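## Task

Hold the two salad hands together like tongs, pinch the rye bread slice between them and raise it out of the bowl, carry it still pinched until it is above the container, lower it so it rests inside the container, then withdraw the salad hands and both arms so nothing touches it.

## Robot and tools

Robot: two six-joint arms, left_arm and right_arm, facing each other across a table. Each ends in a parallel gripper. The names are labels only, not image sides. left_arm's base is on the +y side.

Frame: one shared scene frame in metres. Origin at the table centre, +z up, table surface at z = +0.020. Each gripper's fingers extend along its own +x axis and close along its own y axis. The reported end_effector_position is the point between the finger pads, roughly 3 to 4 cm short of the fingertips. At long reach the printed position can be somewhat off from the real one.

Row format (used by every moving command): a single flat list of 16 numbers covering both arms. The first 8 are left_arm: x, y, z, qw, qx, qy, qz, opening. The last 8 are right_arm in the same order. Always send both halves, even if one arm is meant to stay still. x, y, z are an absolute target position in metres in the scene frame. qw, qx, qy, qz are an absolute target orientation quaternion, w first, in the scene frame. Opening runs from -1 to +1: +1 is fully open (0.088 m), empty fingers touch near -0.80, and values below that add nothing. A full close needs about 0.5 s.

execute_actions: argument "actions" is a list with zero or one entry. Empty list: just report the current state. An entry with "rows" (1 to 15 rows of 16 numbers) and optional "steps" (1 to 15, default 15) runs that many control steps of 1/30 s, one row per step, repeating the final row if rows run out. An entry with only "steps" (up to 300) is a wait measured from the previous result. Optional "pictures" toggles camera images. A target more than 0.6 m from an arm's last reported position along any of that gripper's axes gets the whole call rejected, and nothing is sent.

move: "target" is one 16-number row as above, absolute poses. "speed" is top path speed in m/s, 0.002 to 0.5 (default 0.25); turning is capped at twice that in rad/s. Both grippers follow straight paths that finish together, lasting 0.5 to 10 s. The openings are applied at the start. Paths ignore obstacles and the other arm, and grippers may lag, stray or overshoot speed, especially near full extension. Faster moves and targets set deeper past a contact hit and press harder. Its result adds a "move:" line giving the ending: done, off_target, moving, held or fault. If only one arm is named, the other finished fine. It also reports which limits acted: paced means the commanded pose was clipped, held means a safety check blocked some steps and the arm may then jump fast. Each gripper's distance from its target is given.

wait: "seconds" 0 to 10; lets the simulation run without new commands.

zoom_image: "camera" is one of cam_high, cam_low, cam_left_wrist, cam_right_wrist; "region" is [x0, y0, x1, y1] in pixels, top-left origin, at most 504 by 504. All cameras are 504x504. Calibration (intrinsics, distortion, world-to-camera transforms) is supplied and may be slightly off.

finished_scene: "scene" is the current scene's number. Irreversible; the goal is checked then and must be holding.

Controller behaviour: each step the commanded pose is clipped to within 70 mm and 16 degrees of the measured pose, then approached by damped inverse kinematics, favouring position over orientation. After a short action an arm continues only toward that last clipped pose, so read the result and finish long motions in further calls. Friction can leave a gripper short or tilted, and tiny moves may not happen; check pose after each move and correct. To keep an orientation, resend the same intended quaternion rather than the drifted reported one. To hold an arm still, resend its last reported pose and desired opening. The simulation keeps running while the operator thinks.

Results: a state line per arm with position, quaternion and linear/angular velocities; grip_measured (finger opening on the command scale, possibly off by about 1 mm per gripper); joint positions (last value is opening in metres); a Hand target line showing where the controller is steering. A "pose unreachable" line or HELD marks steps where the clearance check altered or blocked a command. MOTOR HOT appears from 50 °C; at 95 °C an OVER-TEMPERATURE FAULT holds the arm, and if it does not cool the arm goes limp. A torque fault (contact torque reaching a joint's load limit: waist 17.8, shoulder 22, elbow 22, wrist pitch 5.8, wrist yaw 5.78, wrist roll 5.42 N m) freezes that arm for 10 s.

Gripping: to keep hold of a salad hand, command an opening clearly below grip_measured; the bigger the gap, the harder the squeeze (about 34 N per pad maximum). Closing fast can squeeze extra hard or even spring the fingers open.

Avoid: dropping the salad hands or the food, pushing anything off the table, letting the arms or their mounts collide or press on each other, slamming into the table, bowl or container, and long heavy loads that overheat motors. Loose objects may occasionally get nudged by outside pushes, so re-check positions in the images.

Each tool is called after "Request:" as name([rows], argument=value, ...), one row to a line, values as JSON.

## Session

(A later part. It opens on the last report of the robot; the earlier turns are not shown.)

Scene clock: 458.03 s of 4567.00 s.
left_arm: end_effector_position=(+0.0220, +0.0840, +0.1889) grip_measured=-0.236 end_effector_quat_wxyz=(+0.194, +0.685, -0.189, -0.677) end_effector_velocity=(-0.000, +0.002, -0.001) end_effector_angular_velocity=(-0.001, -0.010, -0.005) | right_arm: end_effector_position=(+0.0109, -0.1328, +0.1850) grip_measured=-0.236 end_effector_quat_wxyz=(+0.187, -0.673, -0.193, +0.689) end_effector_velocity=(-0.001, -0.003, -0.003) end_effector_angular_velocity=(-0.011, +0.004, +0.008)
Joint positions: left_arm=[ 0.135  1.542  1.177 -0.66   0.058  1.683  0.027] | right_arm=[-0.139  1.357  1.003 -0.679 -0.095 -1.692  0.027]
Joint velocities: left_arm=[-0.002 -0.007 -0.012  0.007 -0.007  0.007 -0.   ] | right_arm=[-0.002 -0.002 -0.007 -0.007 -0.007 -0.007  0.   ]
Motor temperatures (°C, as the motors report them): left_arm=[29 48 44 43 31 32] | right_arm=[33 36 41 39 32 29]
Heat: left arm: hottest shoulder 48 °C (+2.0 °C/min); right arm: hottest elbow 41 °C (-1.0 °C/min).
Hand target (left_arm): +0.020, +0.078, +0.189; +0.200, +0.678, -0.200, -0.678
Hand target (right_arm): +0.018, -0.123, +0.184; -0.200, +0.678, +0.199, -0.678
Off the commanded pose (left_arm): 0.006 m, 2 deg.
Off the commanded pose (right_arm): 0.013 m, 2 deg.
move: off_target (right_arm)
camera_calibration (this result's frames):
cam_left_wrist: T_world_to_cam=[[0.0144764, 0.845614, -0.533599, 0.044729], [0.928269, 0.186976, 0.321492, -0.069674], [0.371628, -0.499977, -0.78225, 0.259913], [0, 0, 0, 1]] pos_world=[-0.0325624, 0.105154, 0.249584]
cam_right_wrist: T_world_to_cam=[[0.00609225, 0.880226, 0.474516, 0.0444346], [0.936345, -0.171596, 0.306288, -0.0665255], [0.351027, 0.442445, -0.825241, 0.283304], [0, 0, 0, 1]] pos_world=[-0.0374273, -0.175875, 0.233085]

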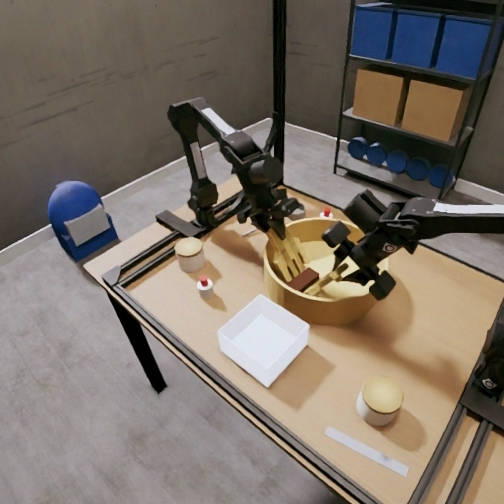

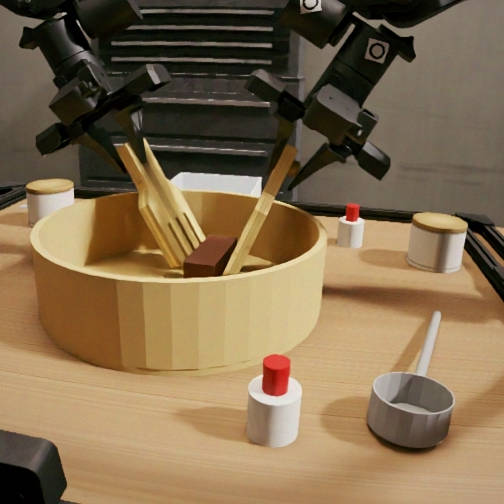

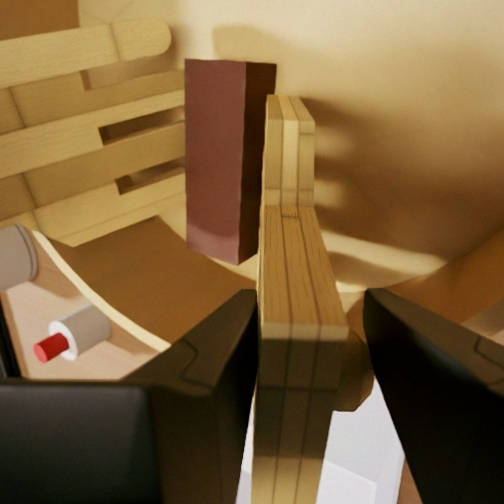

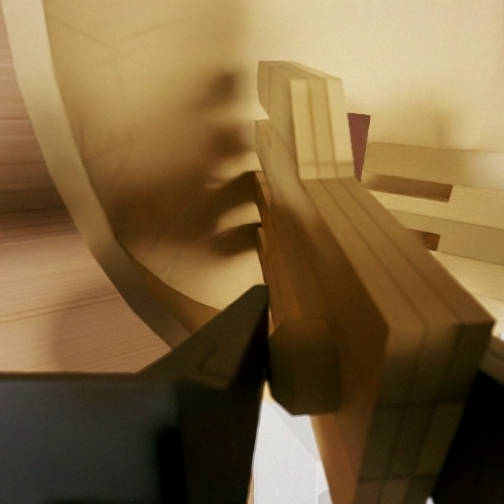

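Request:
move(target=[0.015,0.072,0.305,0.22,0.672,-0.22,-0.672,-1,0.01,-0.12,0.301,0.22,-0.672,-0.22,0.672,-1], speed=0.1)

Scene clock: 462.33 s of 4567.00 s.
left_arm: end_effector_position=(+0.0174, +0.0749, +0.2990) grip_measured=-0.234 end_effector_quat_wxyz=(+0.215, +0.676, -0.213, -0.672) end_effector_velocity=(-0.002, +0.002, +0.003) end_effector_angular_velocity=(+0.016, +0.021, +0.011) | right_arm: end_effector_position=(+0.0103, -0.1223, +0.2948) grip_measured=-0.234 end_effector_quat_wxyz=(+0.214, -0.672, -0.214, +0.675) end_effector_velocity=(-0.000, +0.001, -0.002) end_effector_angular_velocity=(-0.021, +0.004, +0.008)
Joint positions: left_arm=[ 0.122  1.559  1.604 -1.003  0.063  1.669  0.028] | right_arm=[-0.123  1.378  1.425 -1.006 -0.075 -1.671  0.028]
Joint velocities: left_arm=[-0.002  0.007  0.027 -0.037  0.007 -0.022 -0.   ] | right_arm=[-0.002  0.017  0.017 -0.022 -0.007 -0.007  0.   ]
Motor temperatures (°C, as the motors report them): left_arm=[29 47 44 44 31 32] | right_arm=[33 35 41 41 32 29]
Heat: left arm: hottest shoulder 47 °C (+1.0 °C/min); right arm: hottest elbow 41 °C (-1.0 °C/min).
Hand target (left_arm): +0.015, +0.071, +0.305; +0.220, +0.672, -0.220, -0.672
Hand target (right_arm): +0.010, -0.119, +0.301; -0.220, +0.672, +0.220, -0.672
Off the commanded pose (left_arm): 0.007 m, 1 deg.
Off the commanded pose (right_arm): 0.007 m, 1 deg.
move: done
camera_calibration (this result's frames):
cam_left_wrist: T_world_to_cam=[[0.0161538, 0.808441, -0.588355, 0.130381], [0.930097, 0.203809, 0.305584, -0.0956883], [0.366959, -0.552164, -0.748636, 0.337119], [0, 0, 0, 1]] pos_world=[-0.0368155, 0.100241, 0.358331]
cam_right_wrist: T_world_to_cam=[[0.0102986, 0.843897, 0.536406, -0.0396717], [0.929206, -0.206256, 0.30665, -0.10202], [0.369418, 0.495274, -0.786279, 0.364292], [0, 0, 0, 1]] pos_world=[-0.0393704, -0.167988, 0.339]

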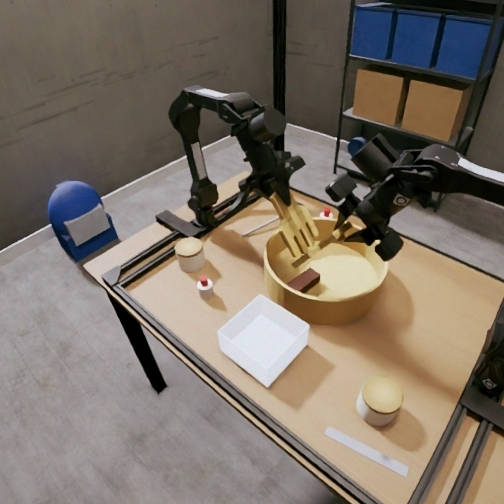

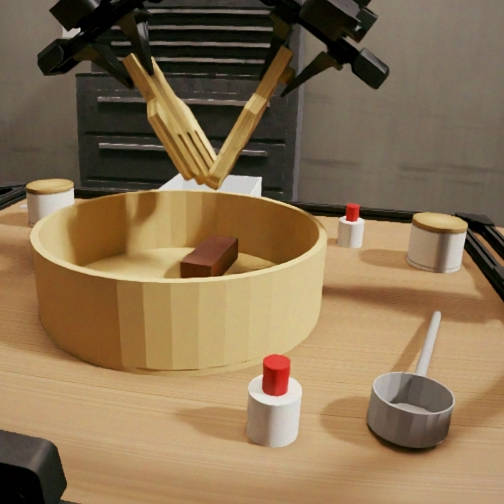

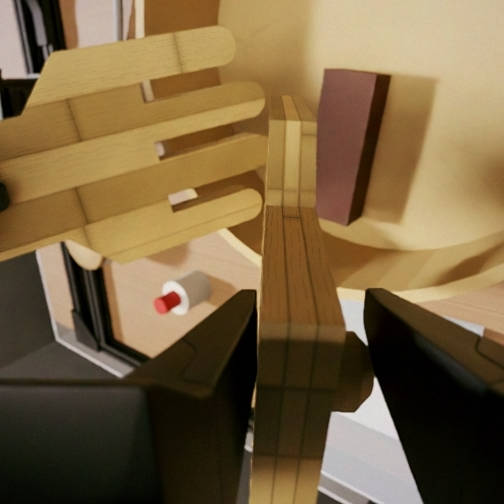

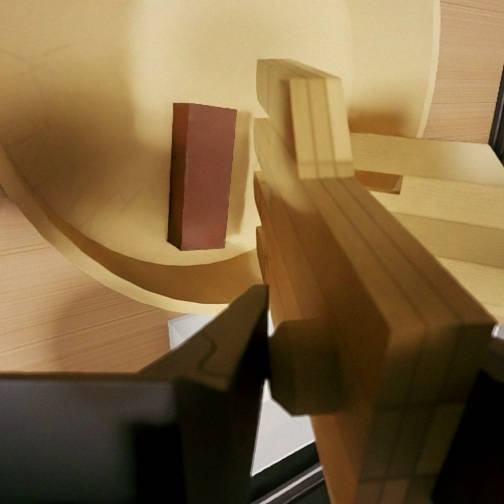

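Request:
move(target=[0.015,0.12,0.235,0.2,0.678,-0.2,-0.678,-1,0.012,-0.168,0.23,0.2,-0.678,-0.2,0.678,-1], speed=0.07)

Request:
move(target=[0.015,0.118,0.207,0.2,0.678,-0.2,-0.678,-1,0.012,-0.16,0.187,0.2,-0.678,-0.2,0.678,-1], speed=0.04)

Request:
move(target=[0.015,0.07,0.211,0.2,0.678,-0.2,-0.678,-1,0.012,-0.14,0.182,0.2,-0.678,-0.2,0.678,-1], speed=0.025)

Scene clock: 464.37 s of 4567.00 s.
left_arm: end_effector_position=(+0.0150, +0.1188, +0.2329) grip_measured=-0.234 end_effector_quat_wxyz=(+0.196, +0.681, -0.195, -0.679) end_effector_velocity=(-0.000, +0.004, -0.002) end_effector_angular_velocity=(-0.002, -0.003, +0.008) | right_arm: end_effector_position=(+0.0115, -0.1676, +0.2298) grip_measured=-0.236 end_effector_quat_wxyz=(+0.197, -0.680, -0.196, +0.679) end_effector_velocity=(-0.003, -0.002, +0.001) end_effector_angular_velocity=(+0.015, +0.005, +0.028)
Joint positions: left_arm=[ 0.133  1.394  1.215 -0.835  0.067  1.682  0.028] | right_arm=[-0.148  1.202  1.063 -0.872 -0.078 -1.696  0.027]
Joint velocities: left_arm=[-0.002 -0.017 -0.022  0.007 -0.007 -0.007 -0.   ] | right_arm=[-0.002 -0.017 -0.012  0.007 -0.022 -0.022 -0.   ]
Motor temperatures (°C, as the motors report them): left_arm=[29 47 44 44 31 32] | right_arm=[33 36 41 41 32 29]
Heat: left arm: hottest shoulder 47 °C (+1.0 °C/min); right arm: hottest elbow 41 °C (-1.0 °C/min).
Hand target (left_arm): +0.015, +0.120, +0.235; +0.200, +0.678, -0.200, -0.678
Hand target (right_arm): +0.012, -0.168, +0.230; -0.200, +0.678, +0.200, -0.678
Off the commanded pose (left_arm): 0.002 m, 1 deg.
Off the commanded pose (right_arm): 0.001 m, 1 deg.
move: done
camera_calibration (this result's frames):
cam_left_wrist: T_world_to_cam=[[0.0162822, 0.839224, -0.543543, 0.0419383], [0.93173, 0.184507, 0.312788, -0.0816147], [0.362786, -0.511528, -0.778926, 0.315089], [0, 0, 0, 1]] pos_world=[-0.0389499, 0.14104, 0.293754]
cam_right_wrist: T_world_to_cam=[[0.00992616, 0.870512, 0.492047, 0.0480867], [0.927404, -0.192024, 0.321013, -0.0934265], [0.37393, 0.45314, -0.809222, 0.333299], [0, 0, 0, 1]] pos_world=[-0.0384639, -0.210831, 0.276043]

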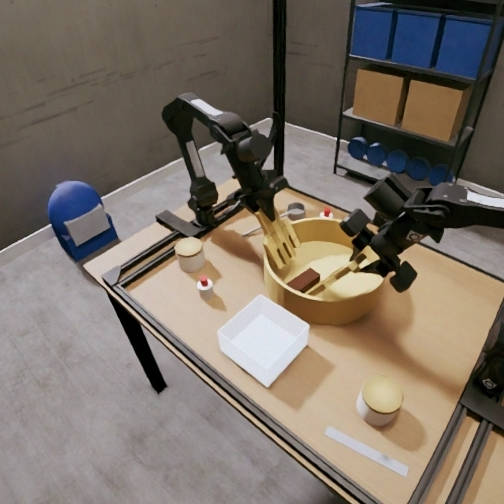

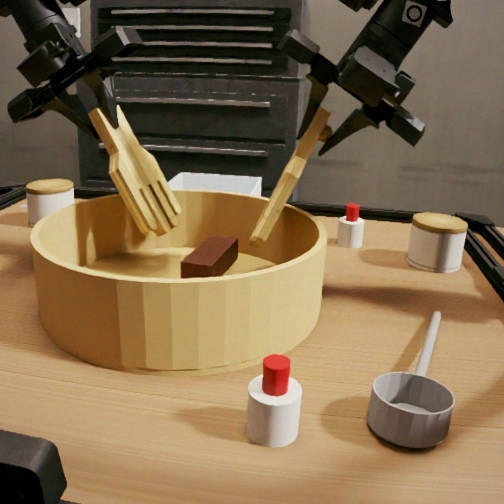

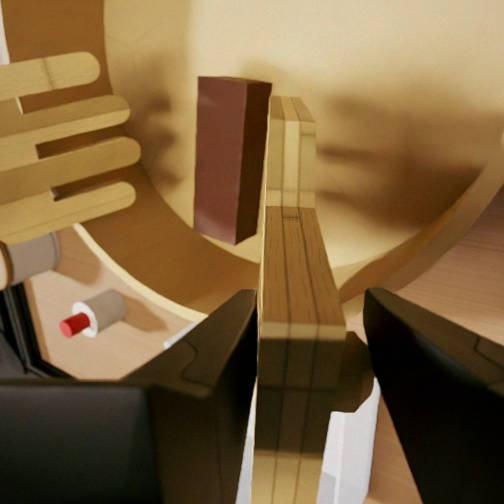

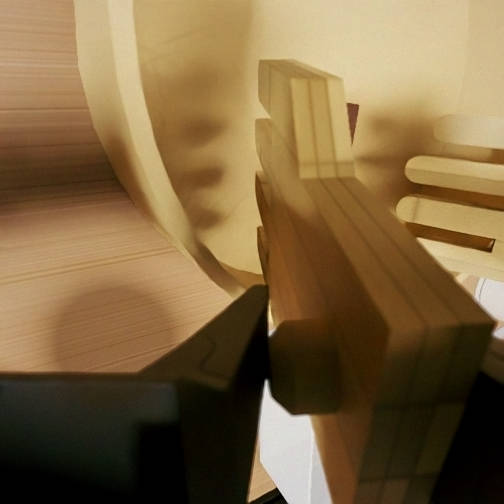

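Scene clock: 465.77 s of 4567.00 s.
left_arm: end_effector_position=(+0.0150, +0.1174, +0.2070) grip_measured=-0.233 end_effector_quat_wxyz=(+0.198, +0.680, -0.198, -0.678) end_effector_velocity=(-0.000, +0.004, -0.005) end_effector_angular_velocity=(+0.018, +0.008, +0.020) | right_arm: end_effector_position=(+0.0112, -0.1592, +0.1922) grip_measured=-0.237 end_effector_quat_wxyz=(+0.203, -0.676, -0.205, +0.678) end_effector_velocity=(-0.001, -0.005, -0.008) end_effector_angular_velocity=(-0.026, +0.006, +0.008)
Joint positions: left_arm=[ 0.133  1.393  1.108 -0.722  0.069  1.682  0.028] | right_arm=[-0.146  1.217  0.913 -0.686 -0.084 -1.696  0.027]
Joint velocities: left_arm=[-0.002 -0.002 -0.012 -0.007 -0.007 -0.022 -0.   ] | right_arm=[-0.002  0.002 -0.017 -0.007 -0.007 -0.007  0.   ]
Motor temperatures (°C, as the motors report them): left_arm=[29 47 44 44 31 32] | right_arm=[33 35 41 41 32 29]
Heat: left arm: hottest shoulder 47 °C (+1.0 °C/min); right arm: hottest elbow 41 °C (-1.0 °C/min).
Hand target (left_arm): +0.015, +0.118, +0.207; +0.200, +0.678, -0.200, -0.678
Hand target (right_arm): +0.012, -0.160, +0.187; -0.200, +0.678, +0.200, -0.678
Off the commanded pose (left_arm): 0.001 m, 0 deg.
Off the commanded pose (right_arm): 0.005 m, 1 deg.
move: done
camera_calibration (this result's frames):
cam_left_wrist: T_world_to_cam=[[0.0171385, 0.835392, -0.549387, 0.0306534], [0.931993, 0.185628, 0.311339, -0.0730354], [0.362072, -0.51736, -0.775398, 0.294146], [0, 0, 0, 1]] pos_world=[-0.038959, 0.14013, 0.26766]
cam_right_wrist: T_world_to_cam=[[0.00640339, 0.859578, 0.510964, 0.053988], [0.929027, -0.194156, 0.314979, -0.0787177], [0.369956, 0.472682, -0.799815, 0.300547], [0, 0, 0, 1]] pos_world=[-0.038404, -0.203754, 0.237591]

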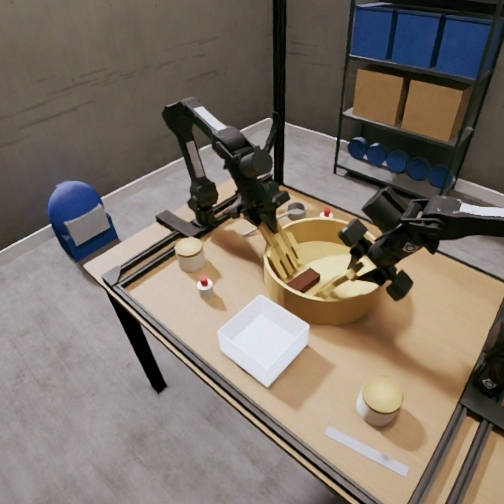

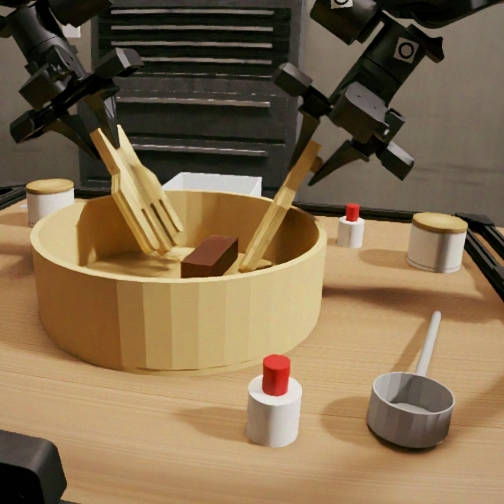

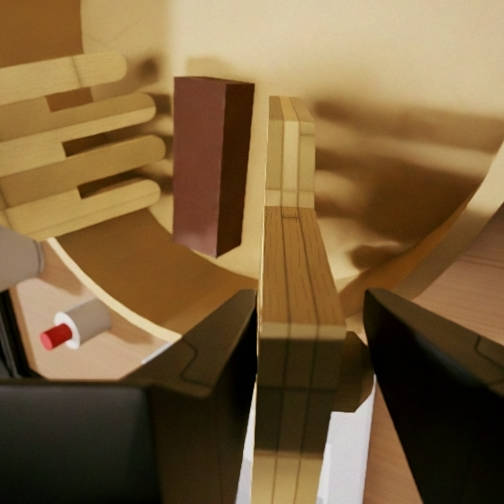

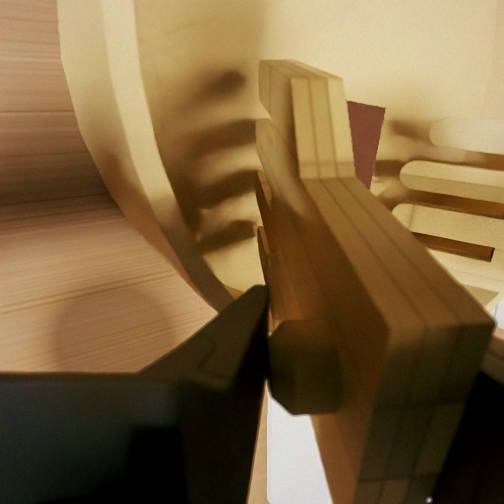

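Scene clock: 467.90 s of 4567.00 s.
left_arm: end_effector_position=(+0.0152, +0.0779, +0.2040) grip_measured=-0.235 end_effector_quat_wxyz=(+0.191, +0.679, -0.190, -0.682) end_effector_velocity=(-0.002, -0.002, +0.001) end_effector_angular_velocity=(+0.002, +0.018, +0.013) | right_arm: end_effector_position=(+0.0119, -0.1442, +0.1827) grip_measured=-0.237 end_effector_quat_wxyz=(+0.200, -0.677, -0.200, +0.679) end_effector_velocity=(-0.003, -0.002, -0.002) end_effector_angular_velocity=(-0.010, +0.016, +0.016)
Joint positions: left_arm=[ 0.118  1.559  1.255 -0.724  0.065  1.669  0.027] | right_arm=[-0.139  1.29   0.931 -0.642 -0.078 -1.687  0.027]
Joint velocities: left_arm=[-0.002  0.007  0.012 -0.007  0.007 -0.022 -0.   ] | right_arm=[-0.002  0.002 -0.002 -0.007 -0.022 -0.007  0.   ]
Motor temperatures (°C, as the motors report them): left_arm=[29 47 45 44 31 32] | right_arm=[33 35 41 41 32 29]
Heat: left arm: hottest shoulder 47 °C (+1.0 °C/min); right arm: hottest elbow 41 °C (-1.0 °C/min).
Hand target (left_arm): +0.015, +0.070, +0.211; +0.200, +0.678, -0.200, -0.678
Hand target (right_arm): +0.012, -0.140, +0.182; -0.200, +0.678, +0.200, -0.678
Off the commanded pose (left_arm): 0.011 m, 2 deg.
Off the commanded pose (right_arm): 0.004 m, 0 deg.
move: off_target (left_arm)
camera_calibration (this result's frames):
cam_left_wrist: T_world_to_cam=[[0.0146376, 0.846625, -0.531989, 0.0576698], [0.934328, 0.177908, 0.308836, -0.0639064], [0.356113, -0.501573, -0.788421, 0.27283], [0, 0, 0, 1]] pos_world=[-0.0382929, 0.0993887, 0.265521]
cam_right_wrist: T_world_to_cam=[[0.00973241, 0.865853, 0.500203, 0.0487617], [0.928888, -0.193038, 0.316076, -0.073515], [0.370234, 0.461556, -0.806159, 0.285157], [0, 0, 0, 1]] pos_world=[-0.0377619, -0.188028, 0.228727]

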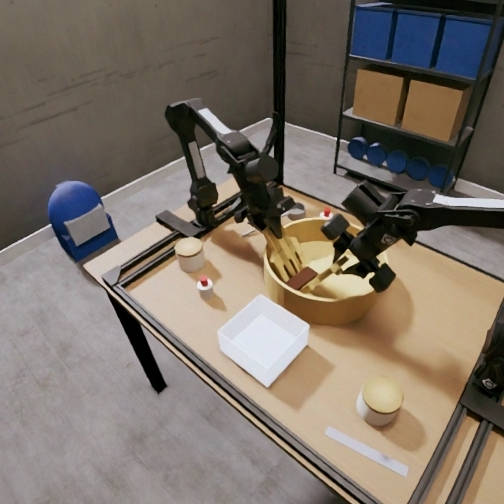

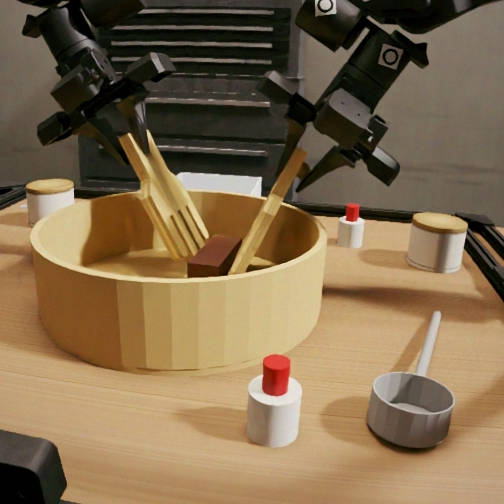

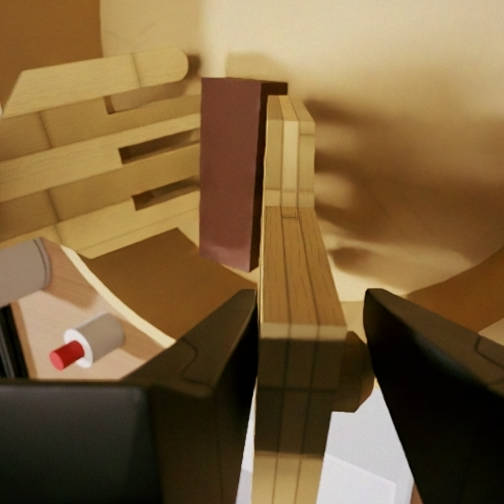

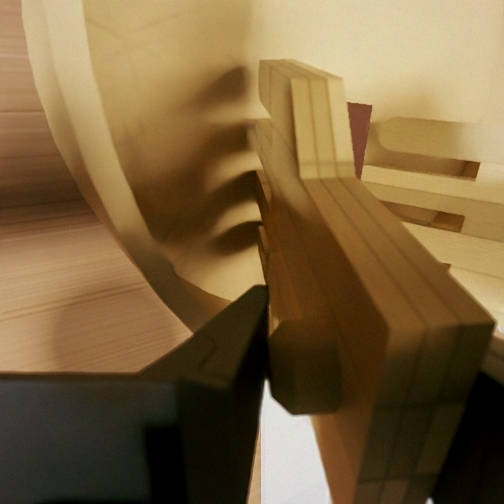

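Request:
move(target=[0.015,0.058,0.216,0.2,0.678,-0.2,-0.678,-1,0.012,-0.134,0.176,0.21,-0.675,-0.21,0.675,-1], speed=0.015)

Request:
zoom_image(camera="cam_low", region=[110,170,310,300])

Scene clock: 469.97 s of 4567.00 s.
left_arm: end_effector_position=(+0.0160, +0.0744, +0.2043) grip_measured=-0.234 end_effector_quat_wxyz=(+0.181, +0.683, -0.178, -0.685) end_effector_velocity=(+0.000, +0.000, +0.003) end_effector_angular_velocity=(-0.002, +0.004, +0.020) | right_arm: end_effector_position=(+0.0122, -0.1421, +0.1805) grip_measured=-0.236 end_effector_quat_wxyz=(+0.206, -0.676, -0.203, +0.678) end_effector_velocity=(-0.003, -0.004, -0.003) end_effector_angular_velocity=(-0.010, +0.008, +0.028)
Joint positions: left_arm=[ 0.117  1.595  1.308 -0.774  0.059  1.667  0.028] | right_arm=[-0.139  1.291  0.915 -0.612 -0.078 -1.682  0.027]
Joint velocities: left_arm=[-0.002 -0.002  0.007 -0.007 -0.007 -0.022  0.   ] | right_arm=[-0.002 -0.007 -0.012 -0.007 -0.022 -0.022 -0.   ]
Motor temperatures (°C, as the motors report them): left_arm=[29 47 45 45 31 32] | right_arm=[33 35 41 42 32 29]
Heat: left arm: hottest shoulder 47 °C (+1.0 °C/min); right arm: hottest wrist pitch 42 °C (+0.0 °C/min).
Hand target (left_arm): +0.015, +0.059, +0.216; +0.200, +0.678, -0.200, -0.678
Hand target (right_arm): +0.012, -0.135, +0.176; -0.210, +0.675, +0.210, -0.675
Off the commanded pose (left_arm): 0.020 m, 4 deg.
Off the commanded pose (right_arm): 0.009 m, 1 deg.
move: off_target (left_arm, right_arm)
camera_calibration (this result's frames):
cam_left_wrist: T_world_to_cam=[[0.0120907, 0.864243, -0.502929, 0.0536179], [0.933665, 0.170288, 0.315073, -0.0647851], [0.357942, -0.473376, -0.804855, 0.272303], [0, 0, 0, 1]] pos_world=[-0.0376293, 0.0935948, 0.266542]
cam_right_wrist: T_world_to_cam=[[0.013316, 0.858737, 0.512243, 0.0447737], [0.928309, -0.200985, 0.312805, -0.0732114], [0.37157, 0.471355, -0.79985, 0.282507], [0, 0, 0, 1]] pos_world=[-0.0376044, -0.186324, 0.225929]

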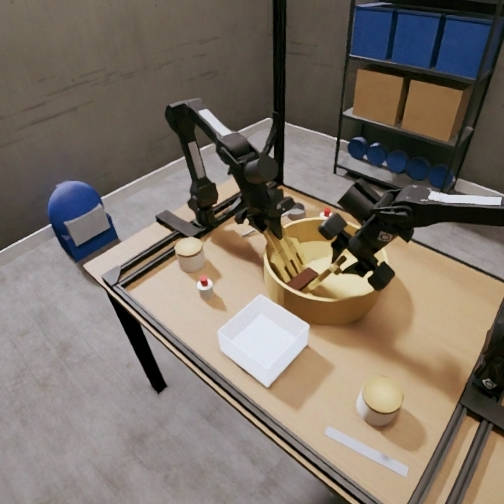

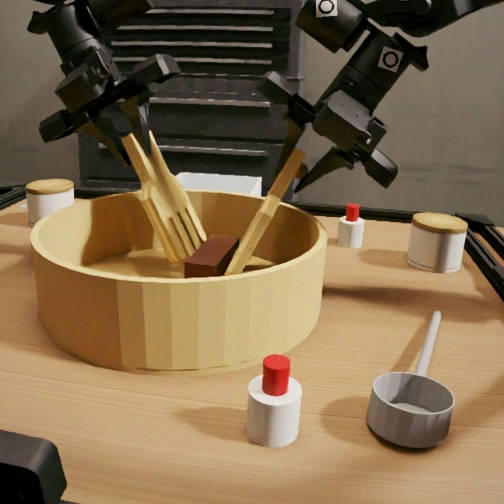

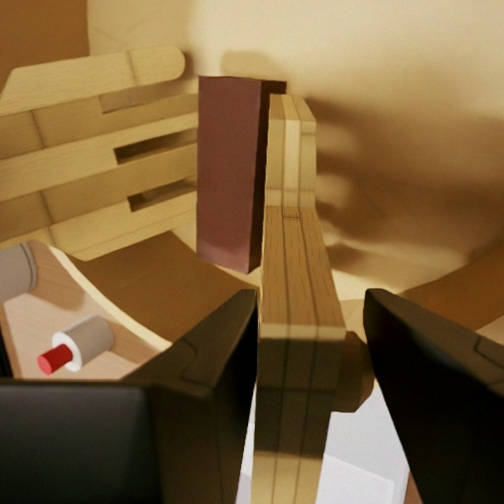

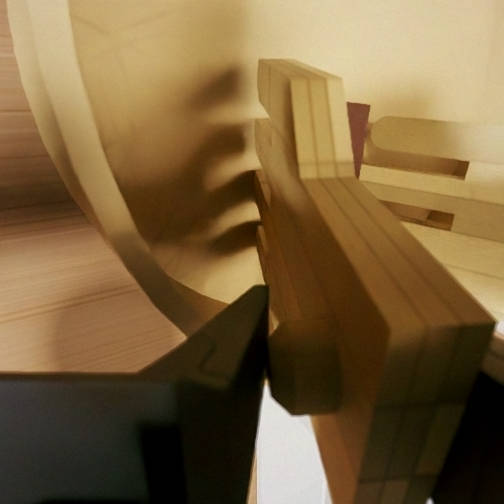

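Region (110, 170, 310, 300) of cam_low's 504x504 image, scaled by 2.520, with more detail than that image has; it fills the top 328 rows of this view, and the rest is white.

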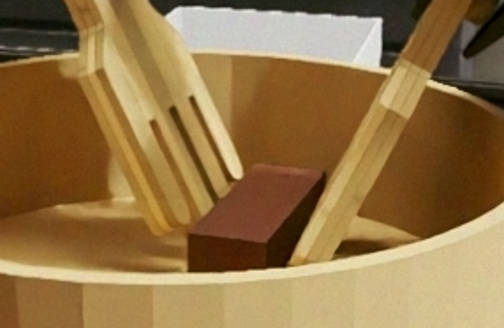

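Request:
move(target=[0.015,0.092,0.2,0.2,0.678,-0.2,-0.678,-1,0.012,-0.142,0.18,0.2,-0.678,-0.2,0.678,-1], speed=0.03)

Request:
move(target=[0.015,0.088,0.182,0.2,0.678,-0.2,-0.678,-1,0.012,-0.142,0.18,0.2,-0.678,-0.2,0.678,-1], speed=0.03)

Request:
move(target=[0.015,0.066,0.184,0.2,0.678,-0.2,-0.678,-1,0.012,-0.136,0.178,0.2,-0.678,-0.2,0.678,-1], speed=0.03)

Request:
move(target=[0.015,0.064,0.212,0.225,0.67,-0.225,-0.67,-1,0.012,-0.134,0.178,0.2,-0.678,-0.2,0.678,-1], speed=0.03)

Request:
zoom_image(camera="cam_low", region=[110,170,310,300])

Scene clock: 472.07 s of 4567.00 s.
left_arm: end_effector_position=(+0.0149, +0.0906, +0.1970) grip_measured=-0.233 end_effector_quat_wxyz=(+0.195, +0.681, -0.195, -0.679) end_effector_velocity=(-0.001, +0.007, -0.005) end_effector_angular_velocity=(+0.018, -0.000, +0.008) | right_arm: end_effector_position=(+0.0121, -0.1419, +0.1821) grip_measured=-0.237 end_effector_quat_wxyz=(+0.206, -0.676, -0.203, +0.678) end_effector_velocity=(-0.003, -0.002, -0.001) end_effector_angular_velocity=(-0.005, +0.007, +0.028)
Joint positions: left_arm=[ 0.119  1.504  1.169 -0.68   0.06   1.672  0.028] | right_arm=[-0.138  1.291  0.922 -0.619 -0.078 -1.682  0.027]
Joint velocities: left_arm=[-0.002 -0.012 -0.022 -0.007 -0.007 -0.007  0.   ] | right_arm=[-0.002 -0.002 -0.002 -0.007 -0.022 -0.022 -0.   ]
Motor temperatures (°C, as the motors report them): left_arm=[29 47 45 46 31 32] | right_arm=[33 35 41 42 32 29]
Heat: left arm: hottest shoulder 47 °C (+1.0 °C/min); right arm: hottest wrist pitch 42 °C (+0.0 °C/min).
Hand target (left_arm): +0.015, +0.092, +0.200; +0.200, +0.678, -0.200, -0.678
Hand target (right_arm): +0.012, -0.142, +0.180; -0.200, +0.678, +0.200, -0.678
Off the commanded pose (left_arm): 0.003 m, 1 deg.
Off the commanded pose (right_arm): 0.002 m, 1 deg.
move: done
camera_calibration (this result's frames):
cam_left_wrist: T_world_to_cam=[[0.0172392, 0.839999, -0.542315, 0.045778], [0.931844, 0.183122, 0.313262, -0.0650003], [0.362449, -0.510753, -0.779591, 0.272805], [0, 0, 0, 1]] pos_world=[-0.0390972, 0.112786, 0.257865]
cam_right_wrist: T_world_to_cam=[[0.0130154, 0.858936, 0.511918, 0.043924], [0.928402, -0.200513, 0.312832, -0.0735188], [0.371348, 0.471194, -0.800048, 0.283746], [0, 0, 0, 1]] pos_world=[-0.0376853, -0.186169, 0.227524]

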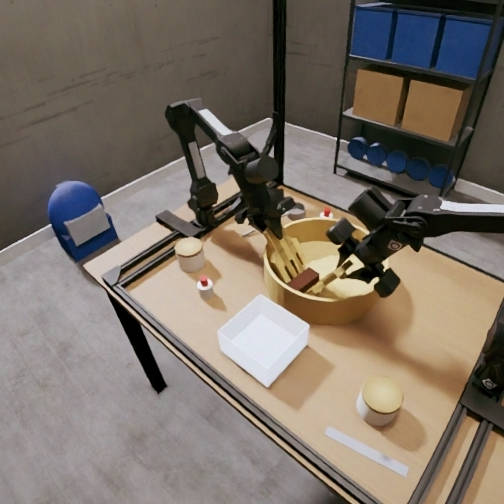

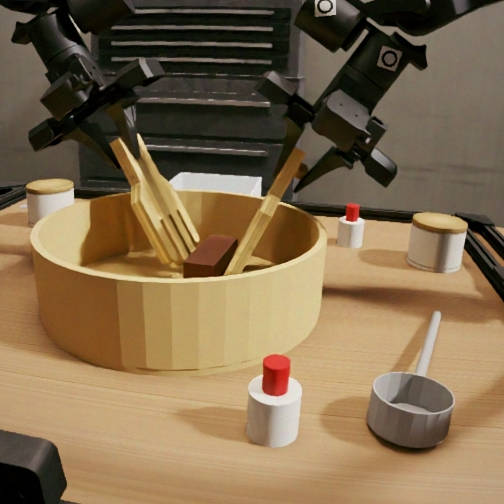

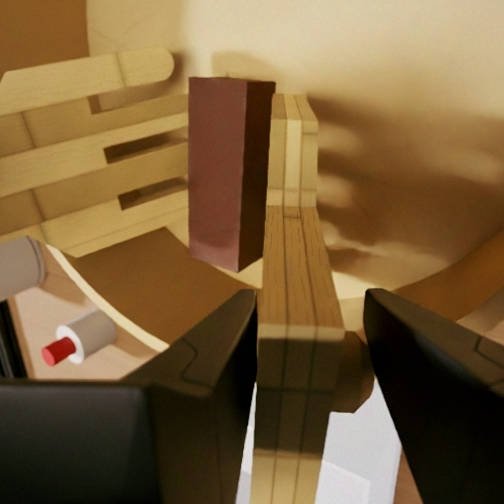

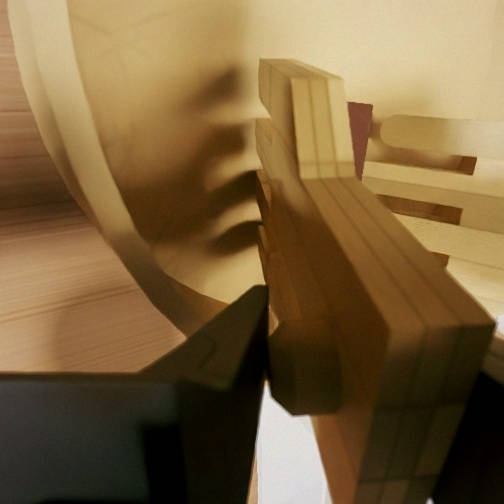

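Scene clock: 472.80 s of 4567.00 s.
left_arm: end_effector_position=(+0.0153, +0.0872, +0.1881) grip_measured=-0.233 end_effector_quat_wxyz=(+0.204, +0.679, -0.204, -0.675) end_effector_velocity=(-0.002, -0.003, -0.001) end_effector_angular_velocity=(-0.023, +0.016, +0.012) | right_arm: end_effector_position=(+0.0122, -0.1420, +0.1820) grip_measured=-0.237 end_effector_quat_wxyz=(+0.206, -0.676, -0.203, +0.678) end_effector_velocity=(-0.000, -0.000, -0.001) end_effector_angular_velocity=(+0.003, +0.010, -0.005)
Joint positions: left_arm=[ 0.119  1.504  1.121 -0.606  0.06   1.672  0.028] | right_arm=[-0.138  1.291  0.922 -0.62  -0.077 -1.683  0.027]
Joint velocities: left_arm=[-0.002 -0.002 -0.017  0.037  0.007 -0.022 -0.   ] | right_arm=[-0.002 -0.002 -0.007  0.007 -0.007  0.007 -0.   ]
Motor temperatures (°C, as the motors report them): left_arm=[29 47 45 46 31 32] | right_arm=[33 35 41 42 32 29]
Heat: left arm: hottest shoulder 47 °C (+1.0 °C/min); right arm: hottest wrist pitch 42 °C (+0.0 °C/min).
Hand target (left_arm): +0.015, +0.088, +0.182; +0.200, +0.678, -0.200, -0.678
Hand target (right_arm): +0.012, -0.142, +0.180; -0.200, +0.678, +0.200, -0.678
Off the commanded pose (left_arm): 0.006 m, 1 deg.
Off the commanded pose (right_arm): 0.002 m, 1 deg.
move: done
camera_calibration (this result's frames):
cam_left_wrist: T_world_to_cam=[[0.0189469, 0.825754, -0.563712, 0.0490581], [0.93088, 0.191166, 0.311318, -0.0622924], [0.364834, -0.530646, -0.765056, 0.262947], [0, 0, 0, 1]] pos_world=[-0.0388747, 0.11093, 0.248216]
cam_right_wrist: T_world_to_cam=[[0.0126801, 0.859153, 0.511562, 0.0441121], [0.928276, -0.200281, 0.313356, -0.0736233], [0.371677, 0.470897, -0.80007, 0.283682], [0, 0, 0, 1]] pos_world=[-0.0376546, -0.186229, 0.227469]

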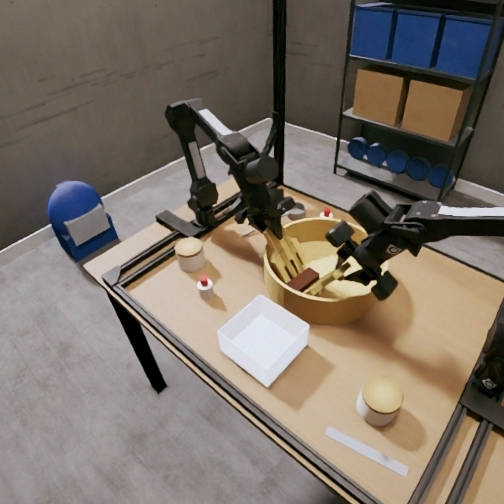

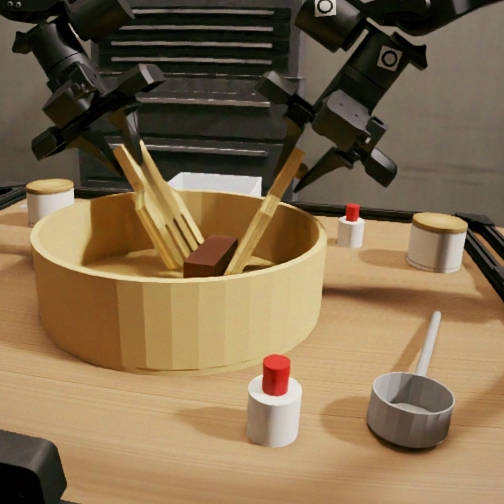

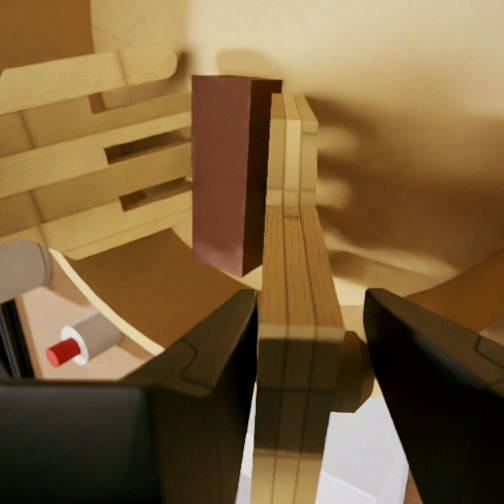

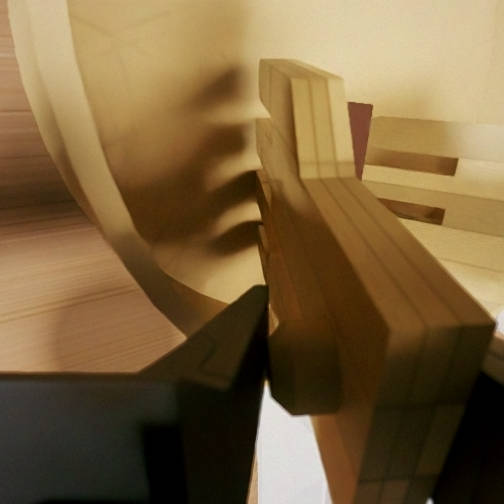

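Scene clock: 473.73 s of 4567.00 s.
left_arm: end_effector_position=(+0.0162, +0.0802, +0.1884) grip_measured=-0.233 end_effector_quat_wxyz=(+0.196, +0.681, -0.194, -0.678) end_effector_velocity=(+0.000, -0.001, +0.001) end_effector_angular_velocity=(+0.013, -0.009, -0.005) | right_arm: end_effector_position=(+0.0122, -0.1421, +0.1814) grip_measured=-0.237 end_effector_quat_wxyz=(+0.202, -0.677, -0.200, +0.679) end_effector_velocity=(-0.003, -0.003, -0.002) end_effector_angular_velocity=(-0.019, +0.017, +0.016)
Joint positions: left_arm=[ 0.119  1.547  1.175 -0.642  0.06   1.67   0.028] | right_arm=[-0.138  1.298  0.93  -0.631 -0.076 -1.683  0.027]
Joint velocities: left_arm=[-0.002  0.012  0.022 -0.022 -0.007  0.007 -0.001] | right_arm=[-0.002  0.002  0.002 -0.022 -0.022 -0.007 -0.   ]
Motor temperatures (°C, as the motors report them): left_arm=[29 47 45 46 31 32] | right_arm=[33 35 41 42 32 29]
Heat: left arm: hottest shoulder 47 °C (+1.0 °C/min); right arm: hottest wrist pitch 42 °C (+0.0 °C/min).
Hand target (left_arm): +0.015, +0.067, +0.184; +0.200, +0.678, -0.200, -0.678
Hand target (right_arm): +0.012, -0.136, +0.178; -0.200, +0.678, +0.200, -0.678
Off the commanded pose (left_arm): 0.015 m, 1 deg.
Off the commanded pose (right_arm): 0.007 m, 0 deg.
move: off_target (left_arm)
camera_calibration (this result's frames):
cam_left_wrist: T_world_to_cam=[[0.0157983, 0.839449, -0.543209, 0.0500784], [0.931541, 0.185036, 0.313038, -0.0617652], [0.363292, -0.510967, -0.779058, 0.260153], [0, 0, 0, 1]] pos_world=[-0.0377661, 0.10232, 0.249213]
cam_right_wrist: T_world_to_cam=[[0.0131797, 0.864769, 0.501996, 0.04699], [0.928408, -0.197022, 0.315027, -0.0733338], [0.37133, 0.461905, -0.805455, 0.282931], [0, 0, 0, 1]] pos_world=[-0.0375962, -0.185771, 0.227401]

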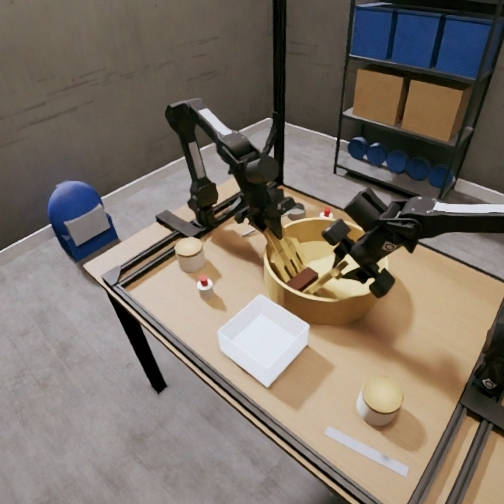

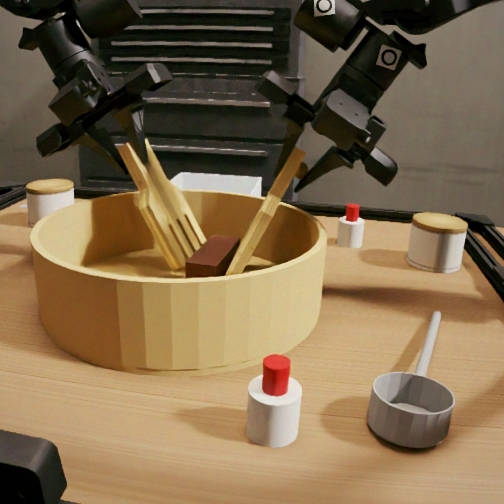

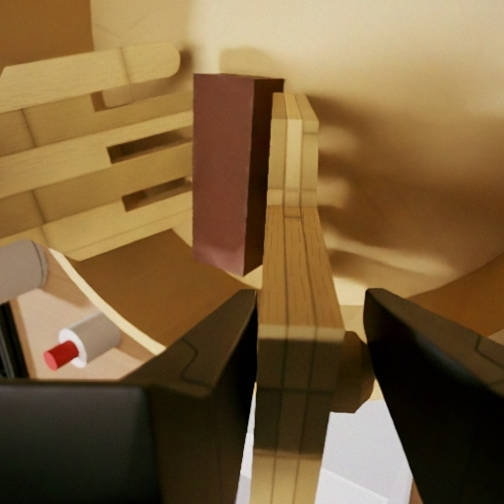

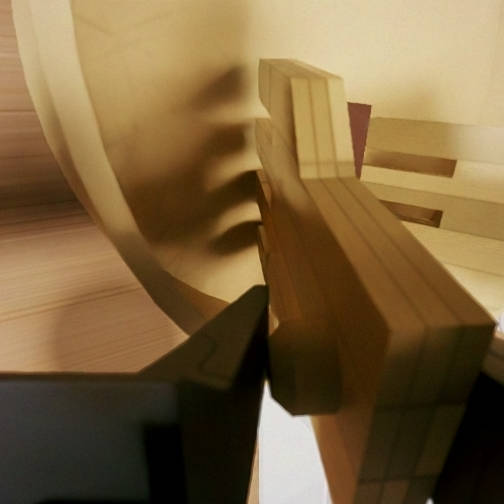

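Scene clock: 475.43 s of 4567.00 s.
left_arm: end_effector_position=(+0.0164, +0.0787, +0.1929) grip_measured=-0.231 end_effector_quat_wxyz=(+0.200, +0.680, -0.198, -0.677) end_effector_velocity=(+0.000, -0.002, +0.003) end_effector_angular_velocity=(-0.011, -0.004, +0.008) | right_arm: end_effector_position=(+0.0123, -0.1414, +0.1816) grip_measured=-0.237 end_effector_quat_wxyz=(+0.201, -0.678, -0.198, +0.679) end_effector_velocity=(-0.002, -0.001, -0.001) end_effector_angular_velocity=(-0.006, +0.003, +0.013)
Joint positions: left_arm=[ 0.119  1.543  1.185 -0.644  0.06   1.668  0.028] | right_arm=[-0.137  1.303  0.936 -0.636 -0.075 -1.682  0.027]
Joint velocities: left_arm=[-0.002 -0.002  0.002  0.007 -0.007 -0.007  0.   ] | right_arm=[ 0.002  0.002  0.002 -0.007 -0.007 -0.007 -0.   ]
Motor temperatures (°C, as the motors report them): left_arm=[29 47 46 47 31 32] | right_arm=[33 35 42 42 32 29]
Heat: left arm: hottest shoulder 47 °C (+1.0 °C/min); right arm: hottest elbow 42 °C (+0.0 °C/min).
Hand target (left_arm): +0.015, +0.065, +0.212; +0.225, +0.670, -0.225, -0.670
Hand target (right_arm): +0.012, -0.134, +0.178; -0.200, +0.678, +0.200, -0.678
Off the commanded pose (left_arm): 0.024 m, 4 deg.
Off the commanded pose (right_arm): 0.008 m, 0 deg.
move: off_target (left_arm)
camera_calibration (this result's frames):
cam_left_wrist: T_world_to_cam=[[0.0145876, 0.833661, -0.552084, 0.0559765], [0.931161, 0.189849, 0.311281, -0.063118], [0.364315, -0.51862, -0.773503, 0.262402], [0, 0, 0, 1]] pos_world=[-0.0376408, 0.101405, 0.25352]
cam_right_wrist: T_world_to_cam=[[0.013592, 0.866551, 0.498904, 0.0471712], [0.928147, -0.196543, 0.316091, -0.0734376], [0.371965, 0.45876, -0.806958, 0.282519], [0, 0, 0, 1]] pos_world=[-0.0375674, -0.184918, 0.22766]

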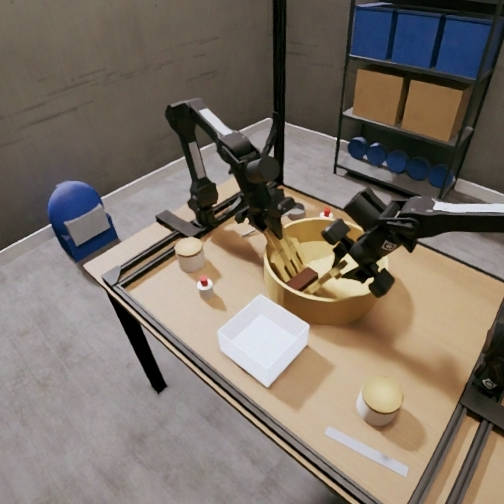

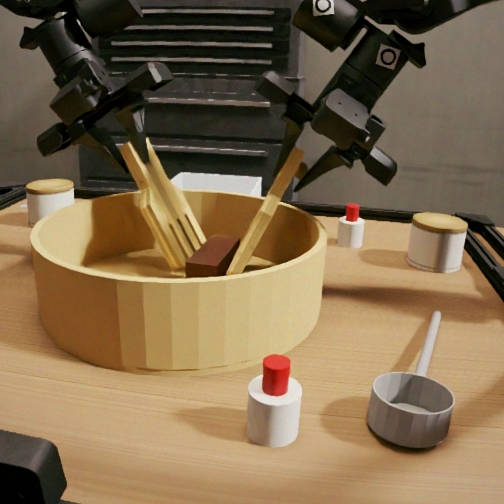

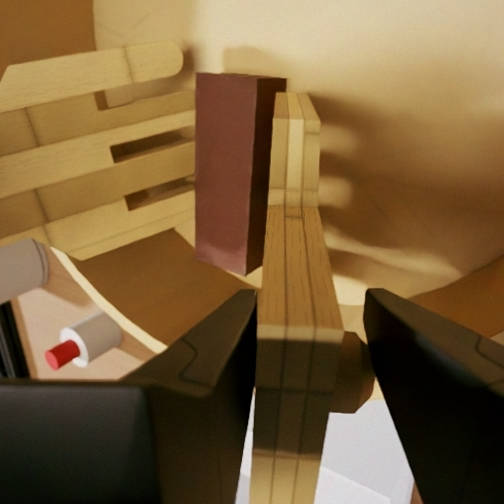

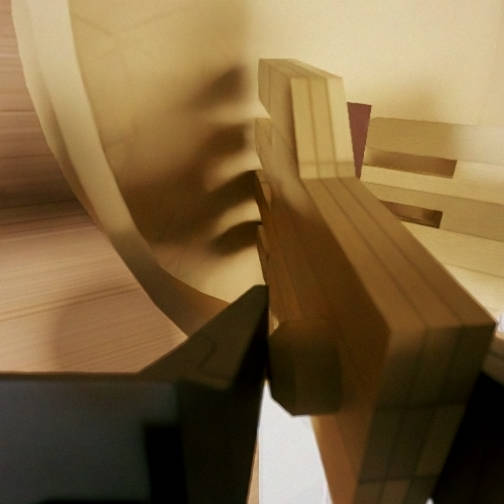

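Region (110, 170, 310, 300) of cam_low's 504x504 image, scaled by 2.520, with more detail than that image has; it fills the top 328 rows of this view, and the rest is white.

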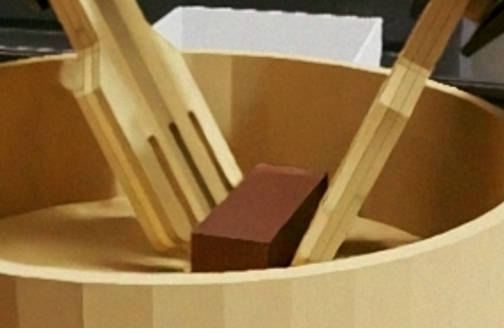

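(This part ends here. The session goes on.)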